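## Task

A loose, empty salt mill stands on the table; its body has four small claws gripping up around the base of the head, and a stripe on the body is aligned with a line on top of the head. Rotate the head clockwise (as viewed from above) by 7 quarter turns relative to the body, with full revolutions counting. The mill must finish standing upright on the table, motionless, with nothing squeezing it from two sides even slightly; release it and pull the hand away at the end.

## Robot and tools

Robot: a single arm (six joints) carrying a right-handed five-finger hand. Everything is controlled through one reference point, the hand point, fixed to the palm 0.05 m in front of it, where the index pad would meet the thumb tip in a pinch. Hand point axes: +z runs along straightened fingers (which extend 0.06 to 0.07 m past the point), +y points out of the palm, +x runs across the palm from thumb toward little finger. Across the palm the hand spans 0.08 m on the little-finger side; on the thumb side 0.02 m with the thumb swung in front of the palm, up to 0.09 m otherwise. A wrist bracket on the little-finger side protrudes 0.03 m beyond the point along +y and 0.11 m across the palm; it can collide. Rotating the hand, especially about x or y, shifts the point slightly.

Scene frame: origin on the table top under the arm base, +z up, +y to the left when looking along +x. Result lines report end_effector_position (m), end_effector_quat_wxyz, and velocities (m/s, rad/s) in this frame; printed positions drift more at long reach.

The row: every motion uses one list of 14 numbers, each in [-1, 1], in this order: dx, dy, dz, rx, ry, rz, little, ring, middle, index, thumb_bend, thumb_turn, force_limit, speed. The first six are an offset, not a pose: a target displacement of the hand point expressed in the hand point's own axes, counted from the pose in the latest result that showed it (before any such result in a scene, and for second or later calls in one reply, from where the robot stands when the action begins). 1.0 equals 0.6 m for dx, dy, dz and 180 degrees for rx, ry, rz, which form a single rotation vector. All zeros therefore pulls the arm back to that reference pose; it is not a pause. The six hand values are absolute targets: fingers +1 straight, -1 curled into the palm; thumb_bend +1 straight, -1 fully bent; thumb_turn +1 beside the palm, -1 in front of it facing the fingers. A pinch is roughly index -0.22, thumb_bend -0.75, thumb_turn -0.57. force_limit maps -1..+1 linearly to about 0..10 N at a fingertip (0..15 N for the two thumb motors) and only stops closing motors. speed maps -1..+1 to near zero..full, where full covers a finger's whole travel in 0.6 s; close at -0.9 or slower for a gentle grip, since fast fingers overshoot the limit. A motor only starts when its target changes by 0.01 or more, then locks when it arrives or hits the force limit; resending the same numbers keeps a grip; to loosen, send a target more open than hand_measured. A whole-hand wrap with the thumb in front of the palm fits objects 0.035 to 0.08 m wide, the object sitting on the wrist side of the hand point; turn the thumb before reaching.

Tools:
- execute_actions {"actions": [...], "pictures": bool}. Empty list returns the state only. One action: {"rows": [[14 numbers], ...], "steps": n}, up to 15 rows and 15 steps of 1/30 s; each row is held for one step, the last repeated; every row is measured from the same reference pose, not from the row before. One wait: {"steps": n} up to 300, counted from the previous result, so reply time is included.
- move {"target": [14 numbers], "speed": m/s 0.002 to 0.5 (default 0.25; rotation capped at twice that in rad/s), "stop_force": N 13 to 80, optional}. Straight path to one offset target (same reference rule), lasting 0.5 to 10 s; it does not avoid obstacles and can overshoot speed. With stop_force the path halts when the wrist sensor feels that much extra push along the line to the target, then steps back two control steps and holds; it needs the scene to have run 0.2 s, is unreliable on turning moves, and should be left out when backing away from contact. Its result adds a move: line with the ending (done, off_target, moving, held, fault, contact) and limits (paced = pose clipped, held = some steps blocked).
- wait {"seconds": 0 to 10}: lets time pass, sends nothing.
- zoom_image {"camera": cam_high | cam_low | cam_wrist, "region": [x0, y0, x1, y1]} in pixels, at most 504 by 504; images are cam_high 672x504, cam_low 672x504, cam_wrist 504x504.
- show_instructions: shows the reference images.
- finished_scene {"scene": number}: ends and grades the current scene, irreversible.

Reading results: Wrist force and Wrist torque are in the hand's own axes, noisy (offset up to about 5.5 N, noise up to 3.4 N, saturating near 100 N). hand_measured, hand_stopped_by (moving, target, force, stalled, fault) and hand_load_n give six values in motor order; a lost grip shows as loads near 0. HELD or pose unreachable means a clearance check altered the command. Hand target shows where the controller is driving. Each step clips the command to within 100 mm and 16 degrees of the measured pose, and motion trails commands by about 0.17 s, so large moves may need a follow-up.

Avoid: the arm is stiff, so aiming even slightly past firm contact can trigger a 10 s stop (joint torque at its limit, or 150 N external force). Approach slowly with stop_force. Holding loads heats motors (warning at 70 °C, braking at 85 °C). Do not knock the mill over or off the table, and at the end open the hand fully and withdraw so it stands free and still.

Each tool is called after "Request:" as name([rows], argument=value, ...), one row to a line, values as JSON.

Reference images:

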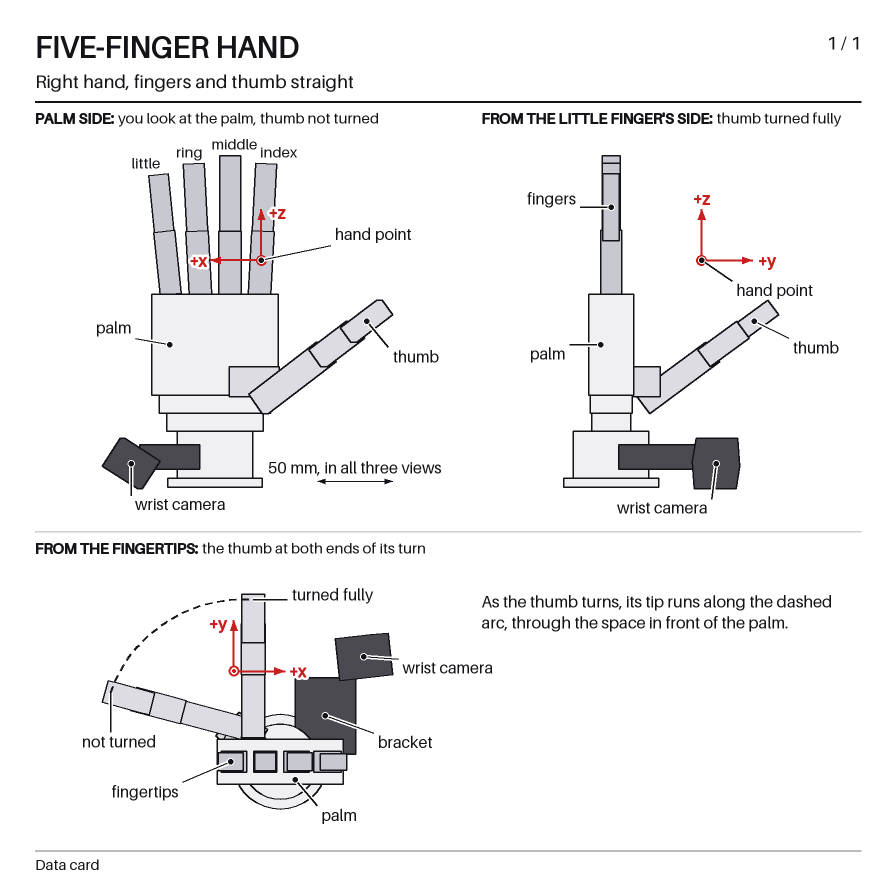

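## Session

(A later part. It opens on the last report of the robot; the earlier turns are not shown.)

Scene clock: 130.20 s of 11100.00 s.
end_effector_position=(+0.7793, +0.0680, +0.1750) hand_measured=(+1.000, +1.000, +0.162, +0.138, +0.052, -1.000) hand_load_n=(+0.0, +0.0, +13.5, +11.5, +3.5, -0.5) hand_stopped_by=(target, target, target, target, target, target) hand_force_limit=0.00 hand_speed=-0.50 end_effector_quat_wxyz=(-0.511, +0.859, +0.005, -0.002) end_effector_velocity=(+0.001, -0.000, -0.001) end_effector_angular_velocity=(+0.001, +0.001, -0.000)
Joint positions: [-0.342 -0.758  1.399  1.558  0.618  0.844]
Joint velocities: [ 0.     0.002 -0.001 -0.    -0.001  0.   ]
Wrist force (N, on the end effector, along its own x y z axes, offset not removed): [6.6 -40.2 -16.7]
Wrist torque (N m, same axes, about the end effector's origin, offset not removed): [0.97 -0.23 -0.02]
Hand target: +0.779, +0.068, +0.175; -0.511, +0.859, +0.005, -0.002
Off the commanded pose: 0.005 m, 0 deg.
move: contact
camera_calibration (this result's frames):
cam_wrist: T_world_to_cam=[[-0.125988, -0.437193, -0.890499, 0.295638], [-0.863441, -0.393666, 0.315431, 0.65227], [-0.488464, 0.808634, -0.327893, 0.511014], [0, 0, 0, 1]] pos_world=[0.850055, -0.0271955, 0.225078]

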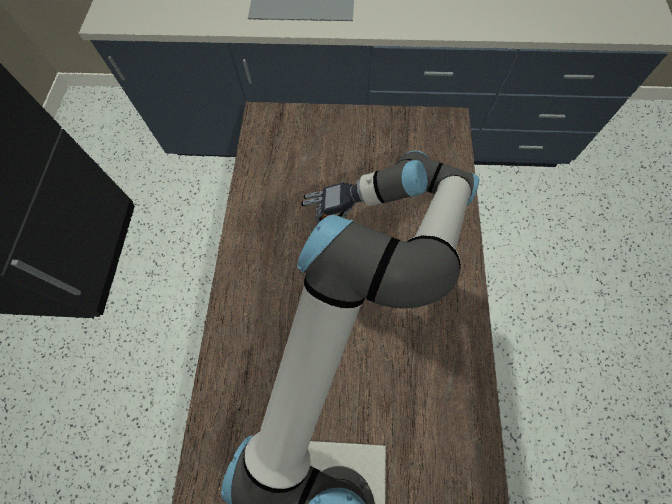

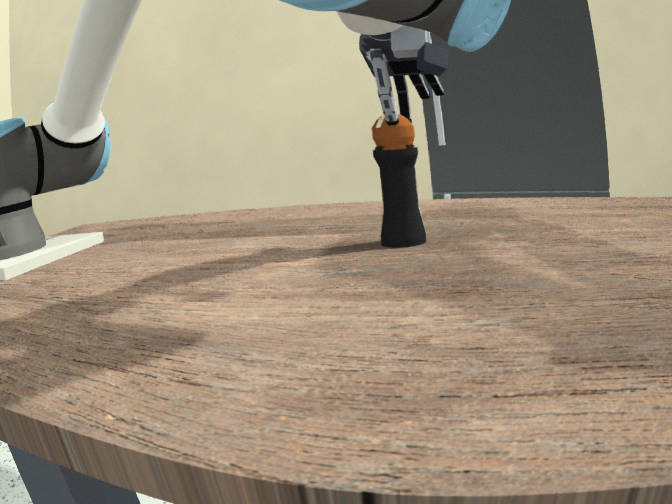

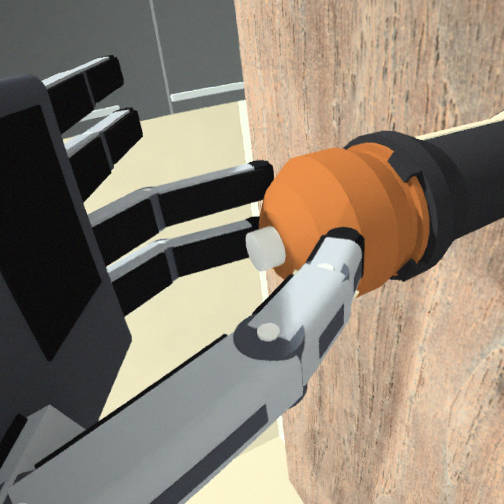

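Request:
move(target=[0.0017,-0.001,0.0033,0,0,0,1,1,0.16,0.135,0.05,-1,0,-0.5], speed=0.004)

Request:
execute_actions([
  {"steps":3},
], pictures=false)

Scene clock: 131.73 s of 11100.00 s.
end_effector_position=(+0.7802, +0.0699, +0.1747) hand_measured=(+1.000, +1.000, +0.162, +0.138, +0.054, -1.000) hand_load_n=(+0.0, +0.0, +10.0, +9.0, +7.5, +1.5) hand_stopped_by=(target, target, target, target, target, target) hand_force_limit=0.00 hand_speed=-0.50 end_effector_quat_wxyz=(-0.511, +0.859, +0.005, -0.002) end_effector_velocity=(+0.001, +0.002, -0.002) end_effector_angular_velocity=(+0.001, +0.003, +0.000)
Joint positions: [-0.339 -0.757  1.397  1.556  0.616  0.848]
Joint velocities: [ 0.002  0.004 -0.002 -0.    -0.001  0.002]
Wrist force (N, on the end effector, along its own x y z axes, offset not removed): [-3.1 -41.6 -38.2]
Wrist torque (N m, same axes, about the end effector's origin, offset not removed): [0.06 0.10 -0.27]
Hand target: +0.780, +0.070, +0.175; -0.511, +0.859, +0.005, -0.002
Off the commanded pose: 0.000 m, 0 deg.
move: done
camera_calibration (this result's frames):
cam_wrist: T_world_to_cam=[[-0.125955, -0.437187, -0.890507, 0.296281], [-0.863469, -0.393641, 0.315385, 0.653958], [-0.488422, 0.80865, -0.327917, 0.509813], [0, 0, 0, 1]] pos_world=[0.850995, -0.0253055, 0.224767]

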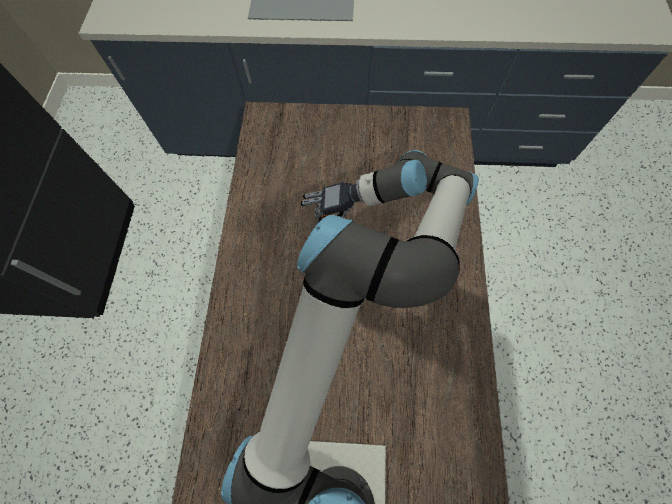

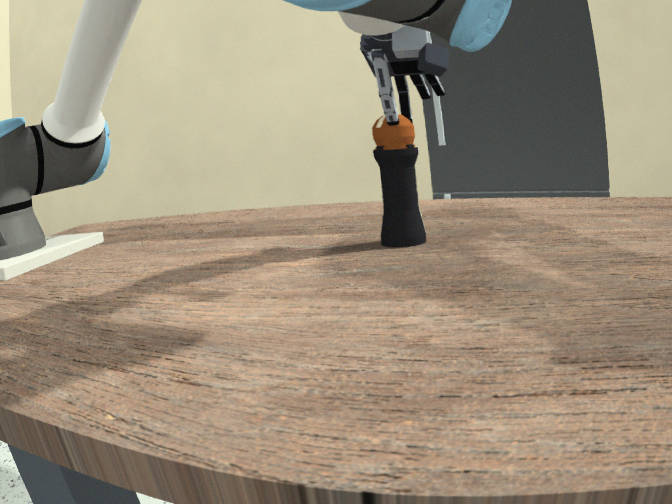

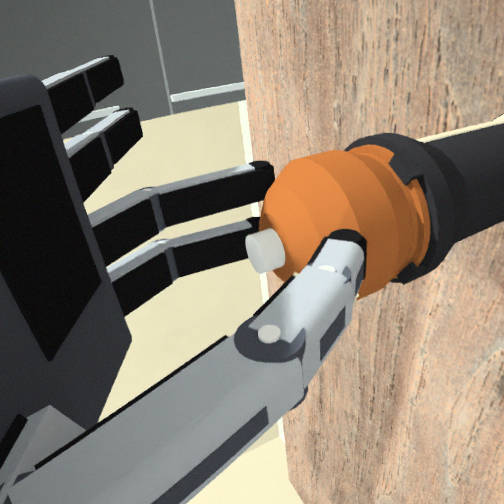

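Scene clock: 131.83 s of 11100.00 s.
end_effector_position=(+0.7802, +0.0699, +0.1747) hand_measured=(+1.000, +1.000, +0.162, +0.138, +0.054, -1.000) hand_load_n=(+0.0, +0.0, +10.0, +9.0, +8.0, +1.5) hand_stopped_by=(target, target, target, target, target, target) hand_force_limit=0.00 hand_speed=-0.50 end_effector_quat_wxyz=(-0.511, +0.859, +0.005, -0.002) end_effector_velocity=(-0.000, +0.001, -0.002) end_effector_angular_velocity=(+0.001, +0.001, +0.001)
Joint positions: [-0.339 -0.757  1.397  1.556  0.616  0.848]
Joint velocities: [ 0.001  0.002  0.001 -0.001 -0.    -0.001]
Wrist force (N, on the end effector, along its own x y z axes, offset not removed): [-4.6 -45.8 -40.5]
Wrist torque (N m, same axes, about the end effector's origin, offset not removed): [-0.29 0.37 -0.38]
Hand target: +0.780, +0.070, +0.175; -0.511, +0.859, +0.005, -0.002
Off the commanded pose: 0.000 m, 0 deg.
Steps of this call (steps 1 to 3: nothing new was sent). Readings (end_effector_position | what the end effector reports):
1: (+0.7802, +0.0699, +0.1747) | hand_measured=(+1.000, +1.000, +0.162, +0.138, +0.054, -1.000) hand_load_n=(+0.0, +0.0, +10.0, +9.0, +8.0, +1.5) hand_stopped_by=(target, target, target, target, target, target) hand_force_limit=0.00 hand_speed=-0.50
2: (+0.7802, +0.0699, +0.1747) | hand_measured=(+1.000, +1.000, +0.162, +0.138, +0.054, -1.000) hand_load_n=(+0.0, +0.0, +10.0, +9.0, +8.0, +1.5) hand_stopped_by=(target, target, target, target, target, target) hand_force_limit=0.00 hand_speed=-0.50
3: the state above

Request:
move(target=[-0.002,-0.0027,0.005,0,0.166,0.0901,1,1,0.16,0.135,0.05,-1,0,-0.5], speed=0.12)

Request:
move(target=[-0.0014,-0.0034,0.0063,0,0.166,0.0901,1,1,0.16,0.135,0.05,-1,0,-0.5], speed=0.12)

Request:
zoom_image(camera="cam_low", region=[300, 40, 520, 260])

Scene clock: 135.93 s of 11100.00 s.
end_effector_position=(+0.7787, +0.0734, +0.1747) hand_measured=(+1.000, +1.000, +0.162, +0.138, +0.056, -1.000) hand_load_n=(+0.0, +0.0, +12.0, +8.0, +10.5, -3.5) hand_stopped_by=(target, target, target, target, target, target) hand_force_limit=0.00 hand_speed=-0.50 end_effector_quat_wxyz=(-0.491, +0.823, -0.245, +0.146) end_effector_velocity=(-0.001, +0.001, -0.001) end_effector_angular_velocity=(-0.002, +0.001, -0.015)
Joint positions: [-0.379 -1.001  1.622  0.667  0.511  1.898]
Joint velocities: [ 0.002 -0.009  0.01  -0.029  0.007  0.032]
Wrist force (N, on the end effector, along its own x y z axes, offset not removed): [5.7 -24.4 -18.6]
Wrist torque (N m, same axes, about the end effector's origin, offset not removed): [0.43 -0.35 -0.06]
Hand target: +0.779, +0.073, +0.175; -0.490, +0.823, -0.246, +0.147
Off the commanded pose: 0.000 m, 0 deg.
move: done
camera_calibration (this result's frames):
cam_wrist: T_world_to_cam=[[-0.347349, -0.291818, -0.891174, 0.459464], [-0.936695, 0.152739, 0.315077, 0.671045], [0.0441717, 0.9442, -0.326398, 0.0812958], [0, 0, 0, 1]] pos_world=[0.784567, -0.0451742, 0.224566]

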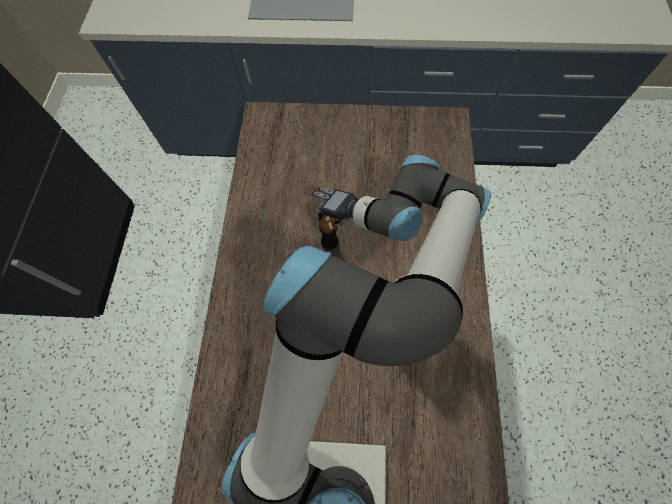

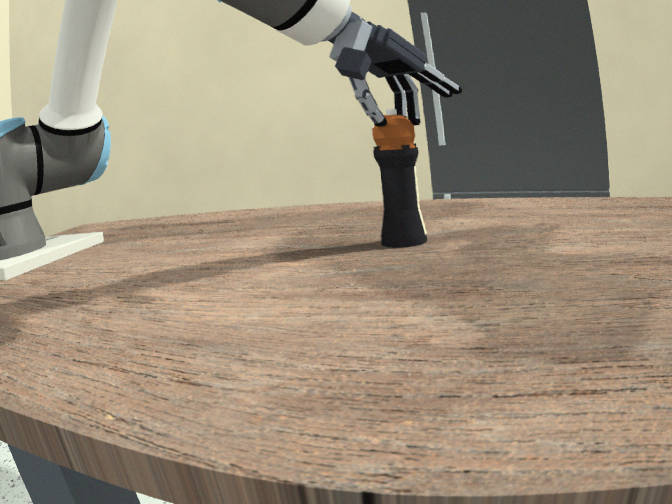

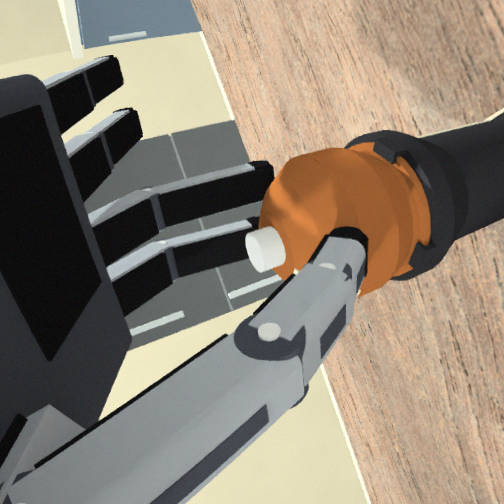

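Scene clock: 138.87 s of 11100.00 s.
end_effector_position=(+0.7802, +0.0775, +0.1743) hand_measured=(+1.000, +1.000, +0.162, +0.138, +0.056, -1.000) hand_load_n=(+0.0, +0.0, +13.5, +9.5, +10.0, -2.5) hand_stopped_by=(target, target, target, target, target, target) hand_force_limit=0.00 hand_speed=-0.50 end_effector_quat_wxyz=(-0.427, +0.716, -0.474, +0.283) end_effector_velocity=(+0.000, -0.000, +0.000) end_effector_angular_velocity=(-0.002, -0.001, -0.014)
Joint positions: [-0.307 -1.26   1.89   0.006  0.922  2.733]
Joint velocities: [ 0.003 -0.004  0.004 -0.009  0.015  0.012]
Wrist force (N, on the end effector, along its own x y z axes, offset not removed): [4.5 -25.1 -10.8]
Wrist torque (N m, same axes, about the end effector's origin, offset not removed): [0.00 -0.18 -0.24]
Hand target: +0.780, +0.078, +0.174; -0.427, +0.716, -0.475, +0.283
Off the commanded pose: 0.000 m, 0 deg.
move: done
camera_calibration (this result's frames):
cam_wrist: T_world_to_cam=[[-0.451047, -0.0483264, -0.891191, 0.522924], [-0.692868, 0.648371, 0.315513, 0.44321], [0.562575, 0.759789, -0.32593, -0.313064], [0, 0, 0, 1]] pos_world=[0.719072, -0.0242311, 0.22415]

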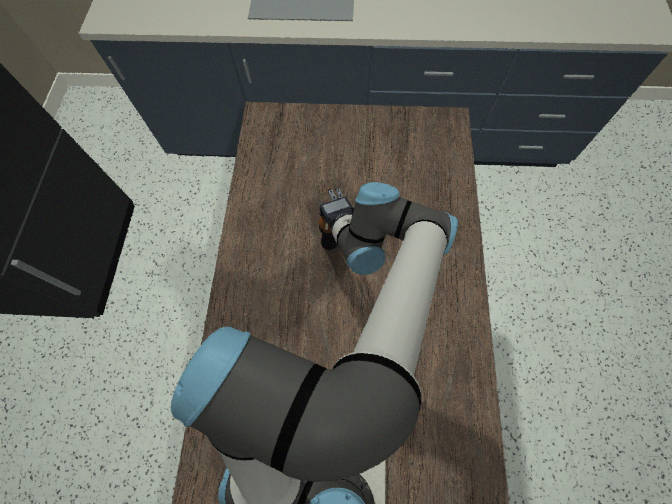

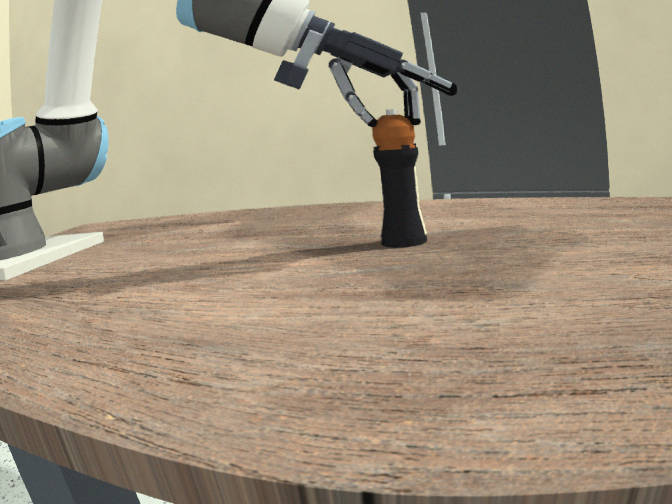

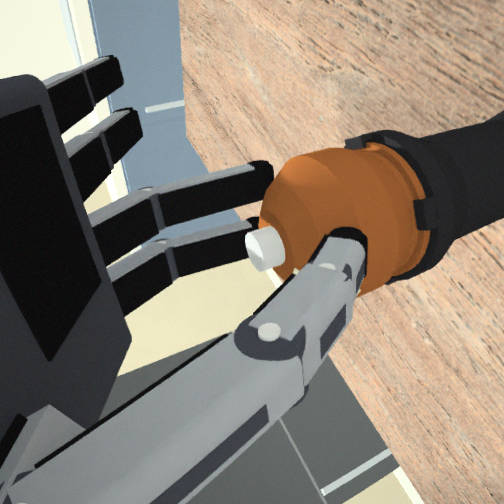

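Region (300, 40, 520, 260) of cam_low's 672x504 image, scaled by 2.291, with more detail than that image has.

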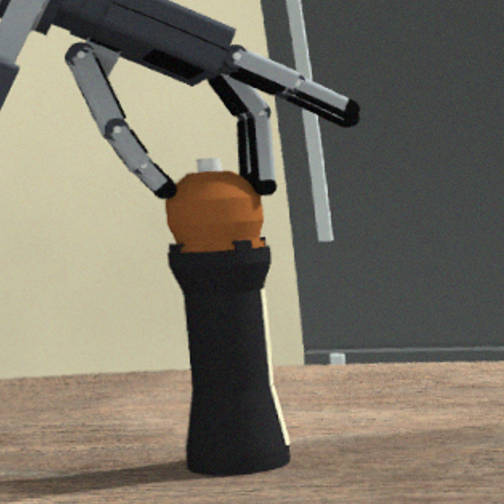

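Request:
move(target=[-0.0005,-0.0027,0.0067,0,0.166,0.0901,1,1,0.16,0.135,0.05,-1,0,-0.5], speed=0.12)

Request:
move(target=[-0.0014,-0.0034,0.0063,0,0.166,0.0901,1,1,0.16,0.135,0.05,-1,0,-0.5], speed=0.12)

Request:
move(target=[-0.0014,-0.0034,0.0063,0,0.166,0.0901,1,1,0.16,0.135,0.05,-1,0,-0.5], speed=0.1)

Request:
zoom_image(camera="cam_low", region=[300, 40, 520, 260])

Scene clock: 144.47 s of 11100.00 s.
end_effector_position=(+0.7842, +0.0794, +0.1736) hand_measured=(+1.000, +1.000, +0.162, +0.138, +0.056, -1.000) hand_load_n=(+0.0, +0.0, +14.0, +10.5, +8.5, -1.0) hand_stopped_by=(target, target, target, target, target, target) hand_force_limit=0.00 hand_speed=-0.50 end_effector_quat_wxyz=(+0.326, -0.547, +0.663, -0.395) end_effector_velocity=(-0.000, +0.001, -0.001) end_effector_angular_velocity=(-0.000, +0.002, -0.012)
Joint positions: [-0.115 -1.32   1.952 -0.133  1.595  3.167]
Joint velocities: [ 0.007  0.002 -0.002  0.003  0.017  0.008]
Wrist force (N, on the end effector, along its own x y z axes, offset not removed): [-1.7 -31.8 -15.9]
Wrist torque (N m, same axes, about the end effector's origin, offset not removed): [0.61 0.01 -0.25]
Hand target: +0.784, +0.079, +0.174; +0.326, -0.546, +0.663, -0.395
Off the commanded pose: 0.000 m, 0 deg.
move: done
camera_calibration (this result's frames):
cam_wrist: T_world_to_cam=[[-0.400985, 0.211843, -0.891254, 0.464285], [-0.213817, 0.924381, 0.315916, 0.0472707], [0.890782, 0.317242, -0.325368, -0.539308], [0, 0, 0, 1]] pos_world=[0.676684, 0.0290396, 0.223389]

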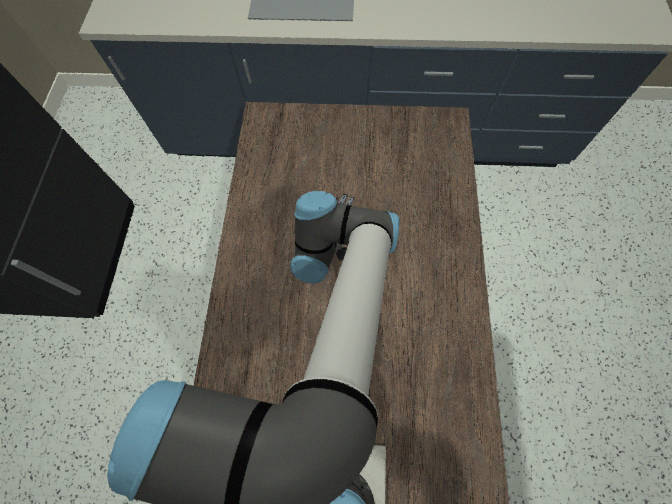

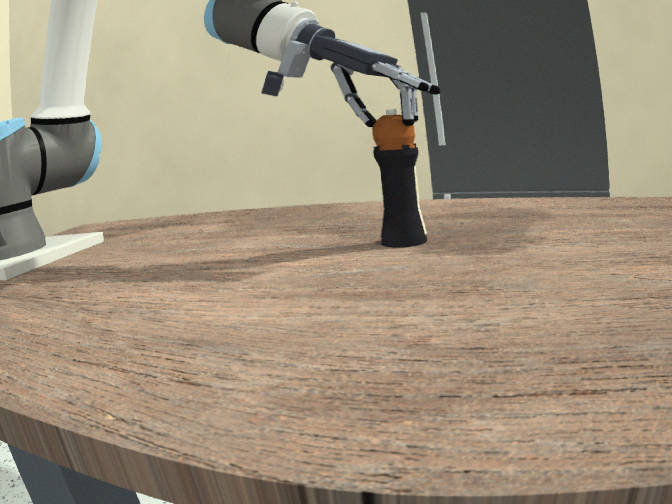

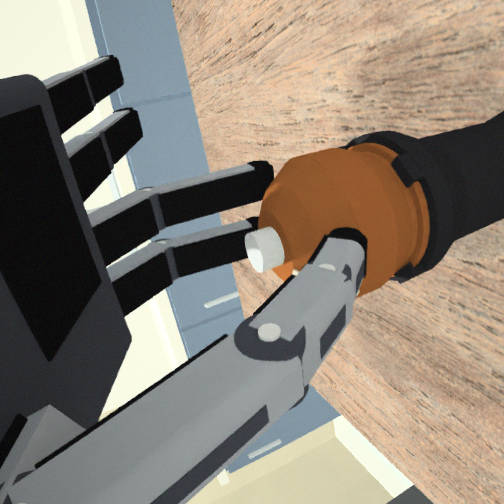

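Scene clock: 147.40 s of 11100.00 s.
end_effector_position=(+0.7887, +0.0793, +0.1736) hand_measured=(+1.000, +1.000, +0.162, +0.138, +0.056, -1.000) hand_load_n=(+0.0, +0.0, +14.5, +11.5, +8.0, -1.0) hand_stopped_by=(target, target, target, target, target, target) hand_force_limit=0.00 hand_speed=-0.50 end_effector_quat_wxyz=(+0.197, -0.329, +0.793, -0.473) end_effector_velocity=(+0.000, +0.000, -0.000) end_effector_angular_velocity=(+0.001, +0.002, -0.015)
Joint positions: [ 0.083 -1.183  1.782  0.079  2.265  3.626]
Joint velocities: [ 0.004  0.007 -0.008  0.014  0.014  0.017]
Wrist force (N, on the end effector, along its own x y z axes, offset not removed): [-2.7 -35.3 -16.6]
Wrist torque (N m, same axes, about the end effector's origin, offset not removed): [0.73 0.08 -0.34]
Hand target: +0.789, +0.079, +0.174; +0.197, -0.329, +0.794, -0.473
Off the commanded pose: 0.000 m, 0 deg.
move: done
camera_calibration (this result's frames):
cam_wrist: T_world_to_cam=[[-0.213974, 0.399927, -0.891221, 0.303704], [0.337732, 0.886375, 0.316666, -0.383766], [0.916598, -0.233235, -0.324729, -0.520114], [0, 0, 0, 1]] pos_world=[0.671331, 0.0973926, 0.223297]

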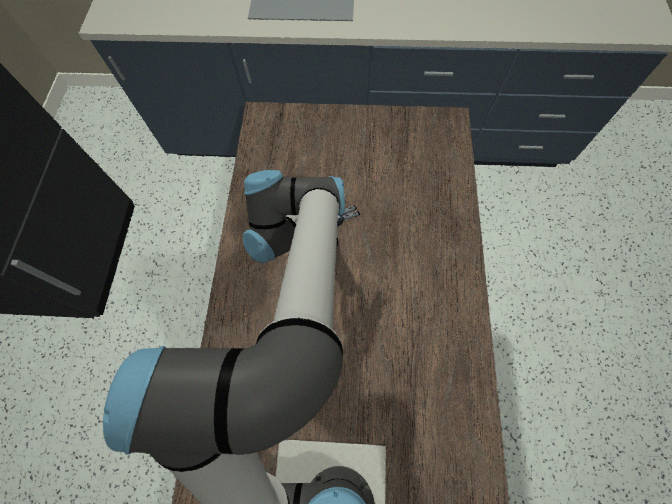

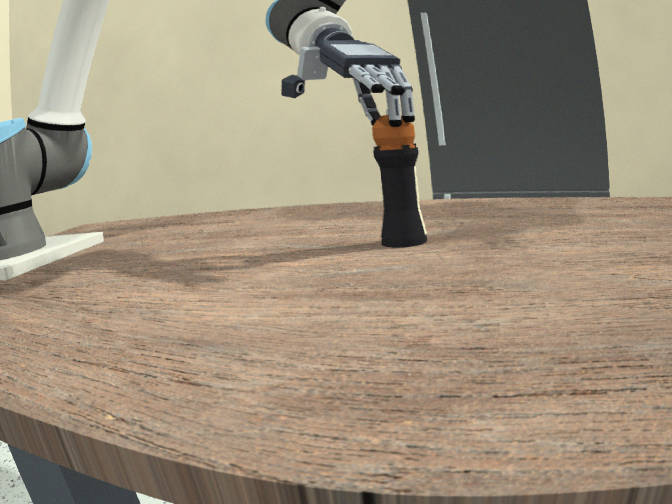

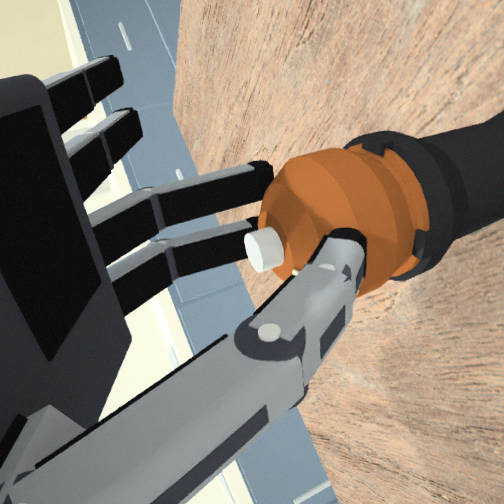

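Scene clock: 150.83 s of 11100.00 s.
end_effector_position=(+0.7924, +0.0767, +0.1737) hand_measured=(+1.000, +1.000, +0.162, +0.138, +0.056, -1.000) hand_load_n=(+0.0, +0.0, +14.5, +11.5, +8.0, +0.0) hand_stopped_by=(target, target, target, target, target, target) hand_force_limit=0.00 hand_speed=-0.50 end_effector_quat_wxyz=(+0.052, -0.084, +0.855, -0.509) end_effector_velocity=(-0.000, -0.000, -0.002) end_effector_angular_velocity=(+0.001, +0.005, -0.019)
Joint positions: [ 0.172 -0.886  1.454  0.879  2.631  4.575]
Joint velocities: [ 0.001  0.012 -0.01   0.038  0.001  0.041]
Wrist force (N, on the end effector, along its own x y z axes, offset not removed): [-3.3 -39.3 -15.3]
Wrist torque (N m, same axes, about the end effector's origin, offset not removed): [0.41 -0.15 -0.35]
Hand target: +0.792, +0.077, +0.174; +0.051, -0.083, +0.855, -0.509
Off the commanded pose: 0.000 m, 0 deg.
move: done
camera_calibration (this result's frames):
cam_wrist: T_world_to_cam=[[0.0465268, 0.452228, -0.890688, 0.095109], [0.774456, 0.546836, 0.3181, -0.702971], [0.630914, -0.704599, -0.324789, -0.261536], [0, 0, 0, 1]] pos_world=[0.705002, 0.157121, 0.223384]

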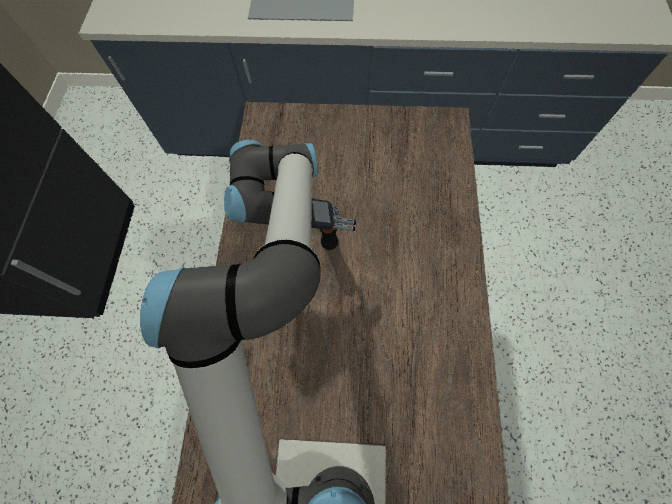

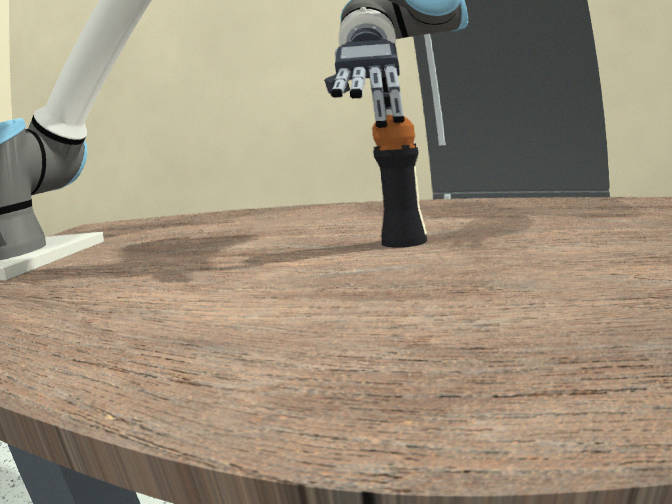

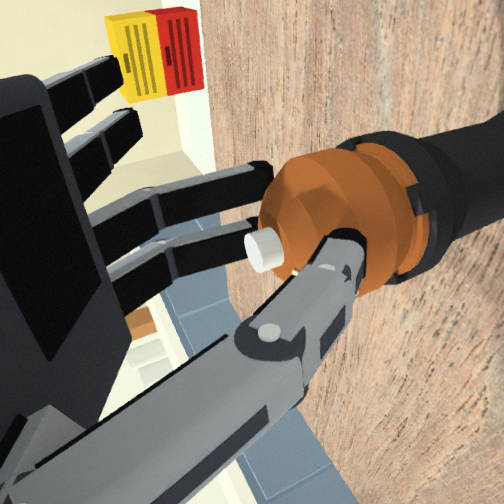

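Region (300, 40, 520, 260) of cam_low's 672x504 image, scaled by 2.291, with more detail than that image has.

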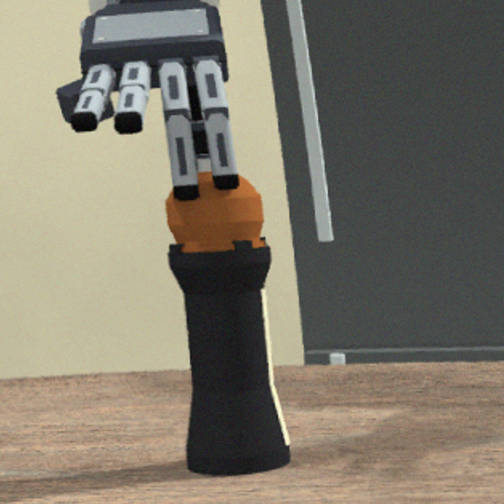

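Request:
move(target=[-0.0017,-0.002,0.0037,0,0.083,0.045,1,1,0.16,0.135,0.05,-1,0,-0.5], speed=0.07)

Scene clock: 154.03 s of 11100.00 s.
end_effector_position=(+0.7937, +0.0745, +0.1738) hand_measured=(+1.000, +1.000, +0.162, +0.138, +0.056, -1.000) hand_load_n=(+0.0, +0.0, +15.0, +11.0, +10.0, -2.5) hand_stopped_by=(target, target, target, target, target, target) hand_force_limit=0.00 hand_speed=-0.50 end_effector_quat_wxyz=(-0.017, +0.032, +0.859, -0.511) end_effector_velocity=(+0.000, -0.001, -0.001) end_effector_angular_velocity=(-0.000, +0.000, -0.000)
Joint positions: [ 0.175 -0.766  1.345  1.34   2.599  5.115]
Joint velocities: [-0.001  0.001  0.    -0.002  0.    -0.001]
Wrist force (N, on the end effector, along its own x y z axes, offset not removed): [-0.3 -34.7 -20.1]
Wrist torque (N m, same axes, about the end effector's origin, offset not removed): [0.65 0.14 -0.32]
Hand target: +0.794, +0.074, +0.174; -0.017, +0.032, +0.859, -0.511
Off the commanded pose: 0.000 m, 2 deg.
move: held; limits=held; held on 7 of 70 steps, including the last
pose unreachable: on one or more control steps of this call an arm could not follow its commanded pose, so it was not sent that pose on those steps. On the call's last step it was still not sent that pose. It may still have moved: this result reports where it is.
cause: the commanded pose would bring two parts of the arm too close to each other (joints 4 (wrist 1) to 6 (wrist 3) lie between them).
camera_calibration (this result's frames):
cam_wrist: T_world_to_cam=[[0.165102, 0.424755, -0.890126, 0.00390098], [0.891525, 0.321714, 0.318879, -0.779106], [0.421812, -0.846217, -0.325564, -0.0872138], [0, 0, 0, 1]] pos_world=[0.730736, 0.175191, 0.223519]

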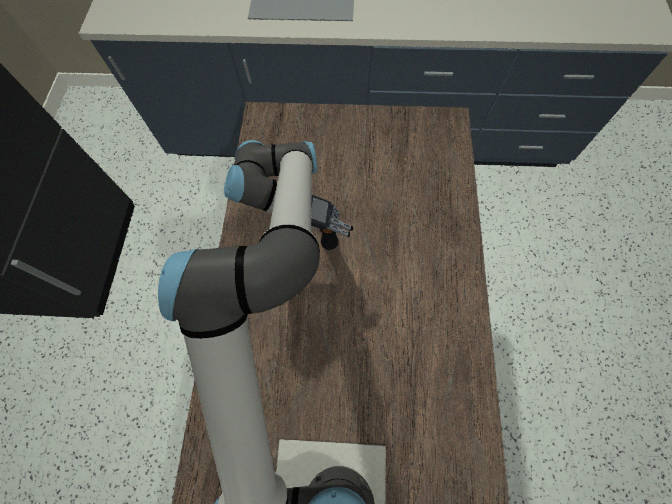

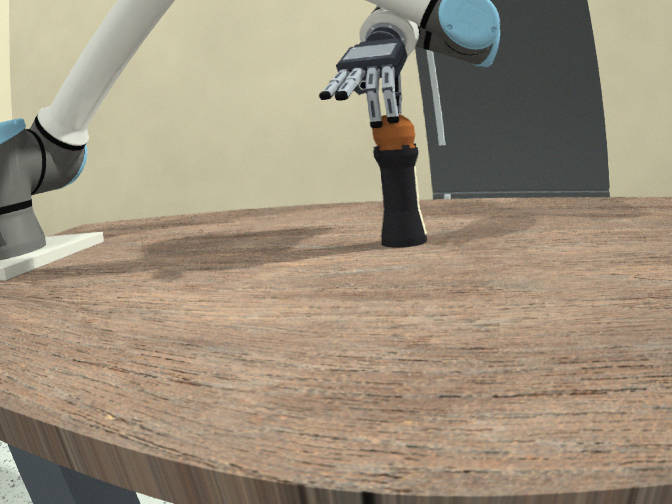

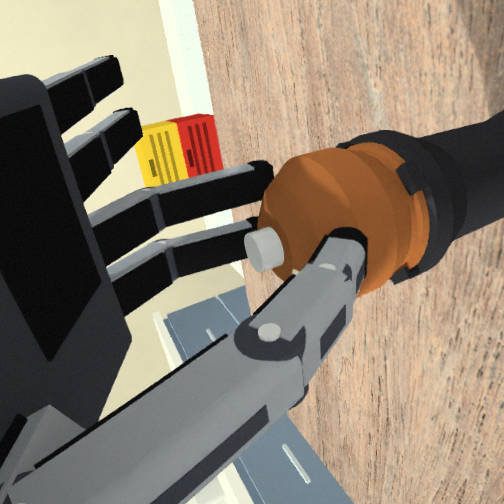

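Request:
move(target=[0,-0.0117,-0.0064,0,0,0,1,1,0.16,0.135,0.05,-1,0,-0.5], speed=0.04)

Scene clock: 155.83 s of 11100.00 s.
end_effector_position=(+0.7937, +0.0746, +0.1814) hand_measured=(+1.000, +1.000, +0.160, +0.136, +0.050, -1.000) hand_load_n=(+0.0, +0.0, +0.0, +0.0, +0.0, +0.0) hand_stopped_by=(target, target, target, target, target, target) hand_force_limit=0.00 hand_speed=-0.50 end_effector_quat_wxyz=(-0.017, +0.032, +0.859, -0.511) end_effector_velocity=(-0.001, +0.001, +0.002) end_effector_angular_velocity=(+0.001, +0.000, +0.000)
Joint positions: [ 0.175 -0.773  1.342  1.349  2.599  5.115]
Joint velocities: [ 0.001 -0.002  0.     0.002 -0.001  0.001]
Wrist force (N, on the end effector, along its own x y z axes, offset not removed): [-2.6 0.4 -4.6]
Wrist torque (N m, same axes, about the end effector's origin, offset not removed): [0.40 0.32 -0.07]
Hand target: +0.794, +0.075, +0.182; -0.017, +0.032, +0.859, -0.511
Off the commanded pose: 0.000 m, 0 deg.
move: done
camera_calibration (this result's frames):
cam_wrist: T_world_to_cam=[[0.165052, 0.424801, -0.890113, 0.0107083], [0.891525, 0.321733, 0.318859, -0.781527], [0.421831, -0.846187, -0.325618, -0.084657], [0, 0, 0, 1]] pos_world=[0.730694, 0.175259, 0.231163]

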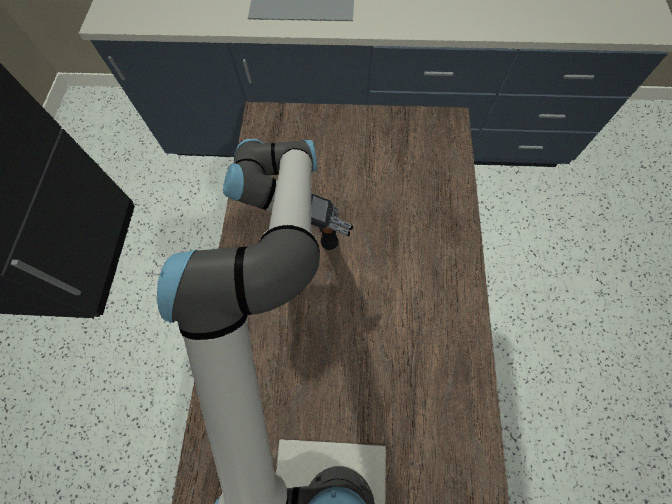

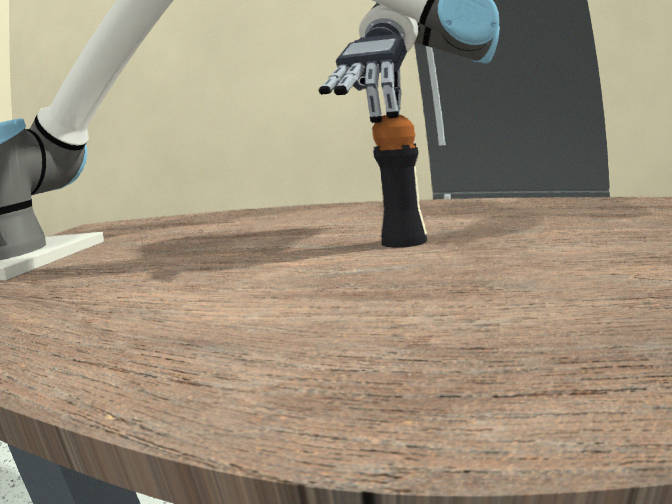

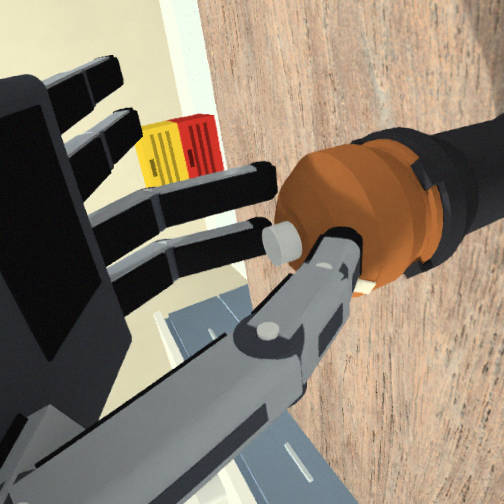

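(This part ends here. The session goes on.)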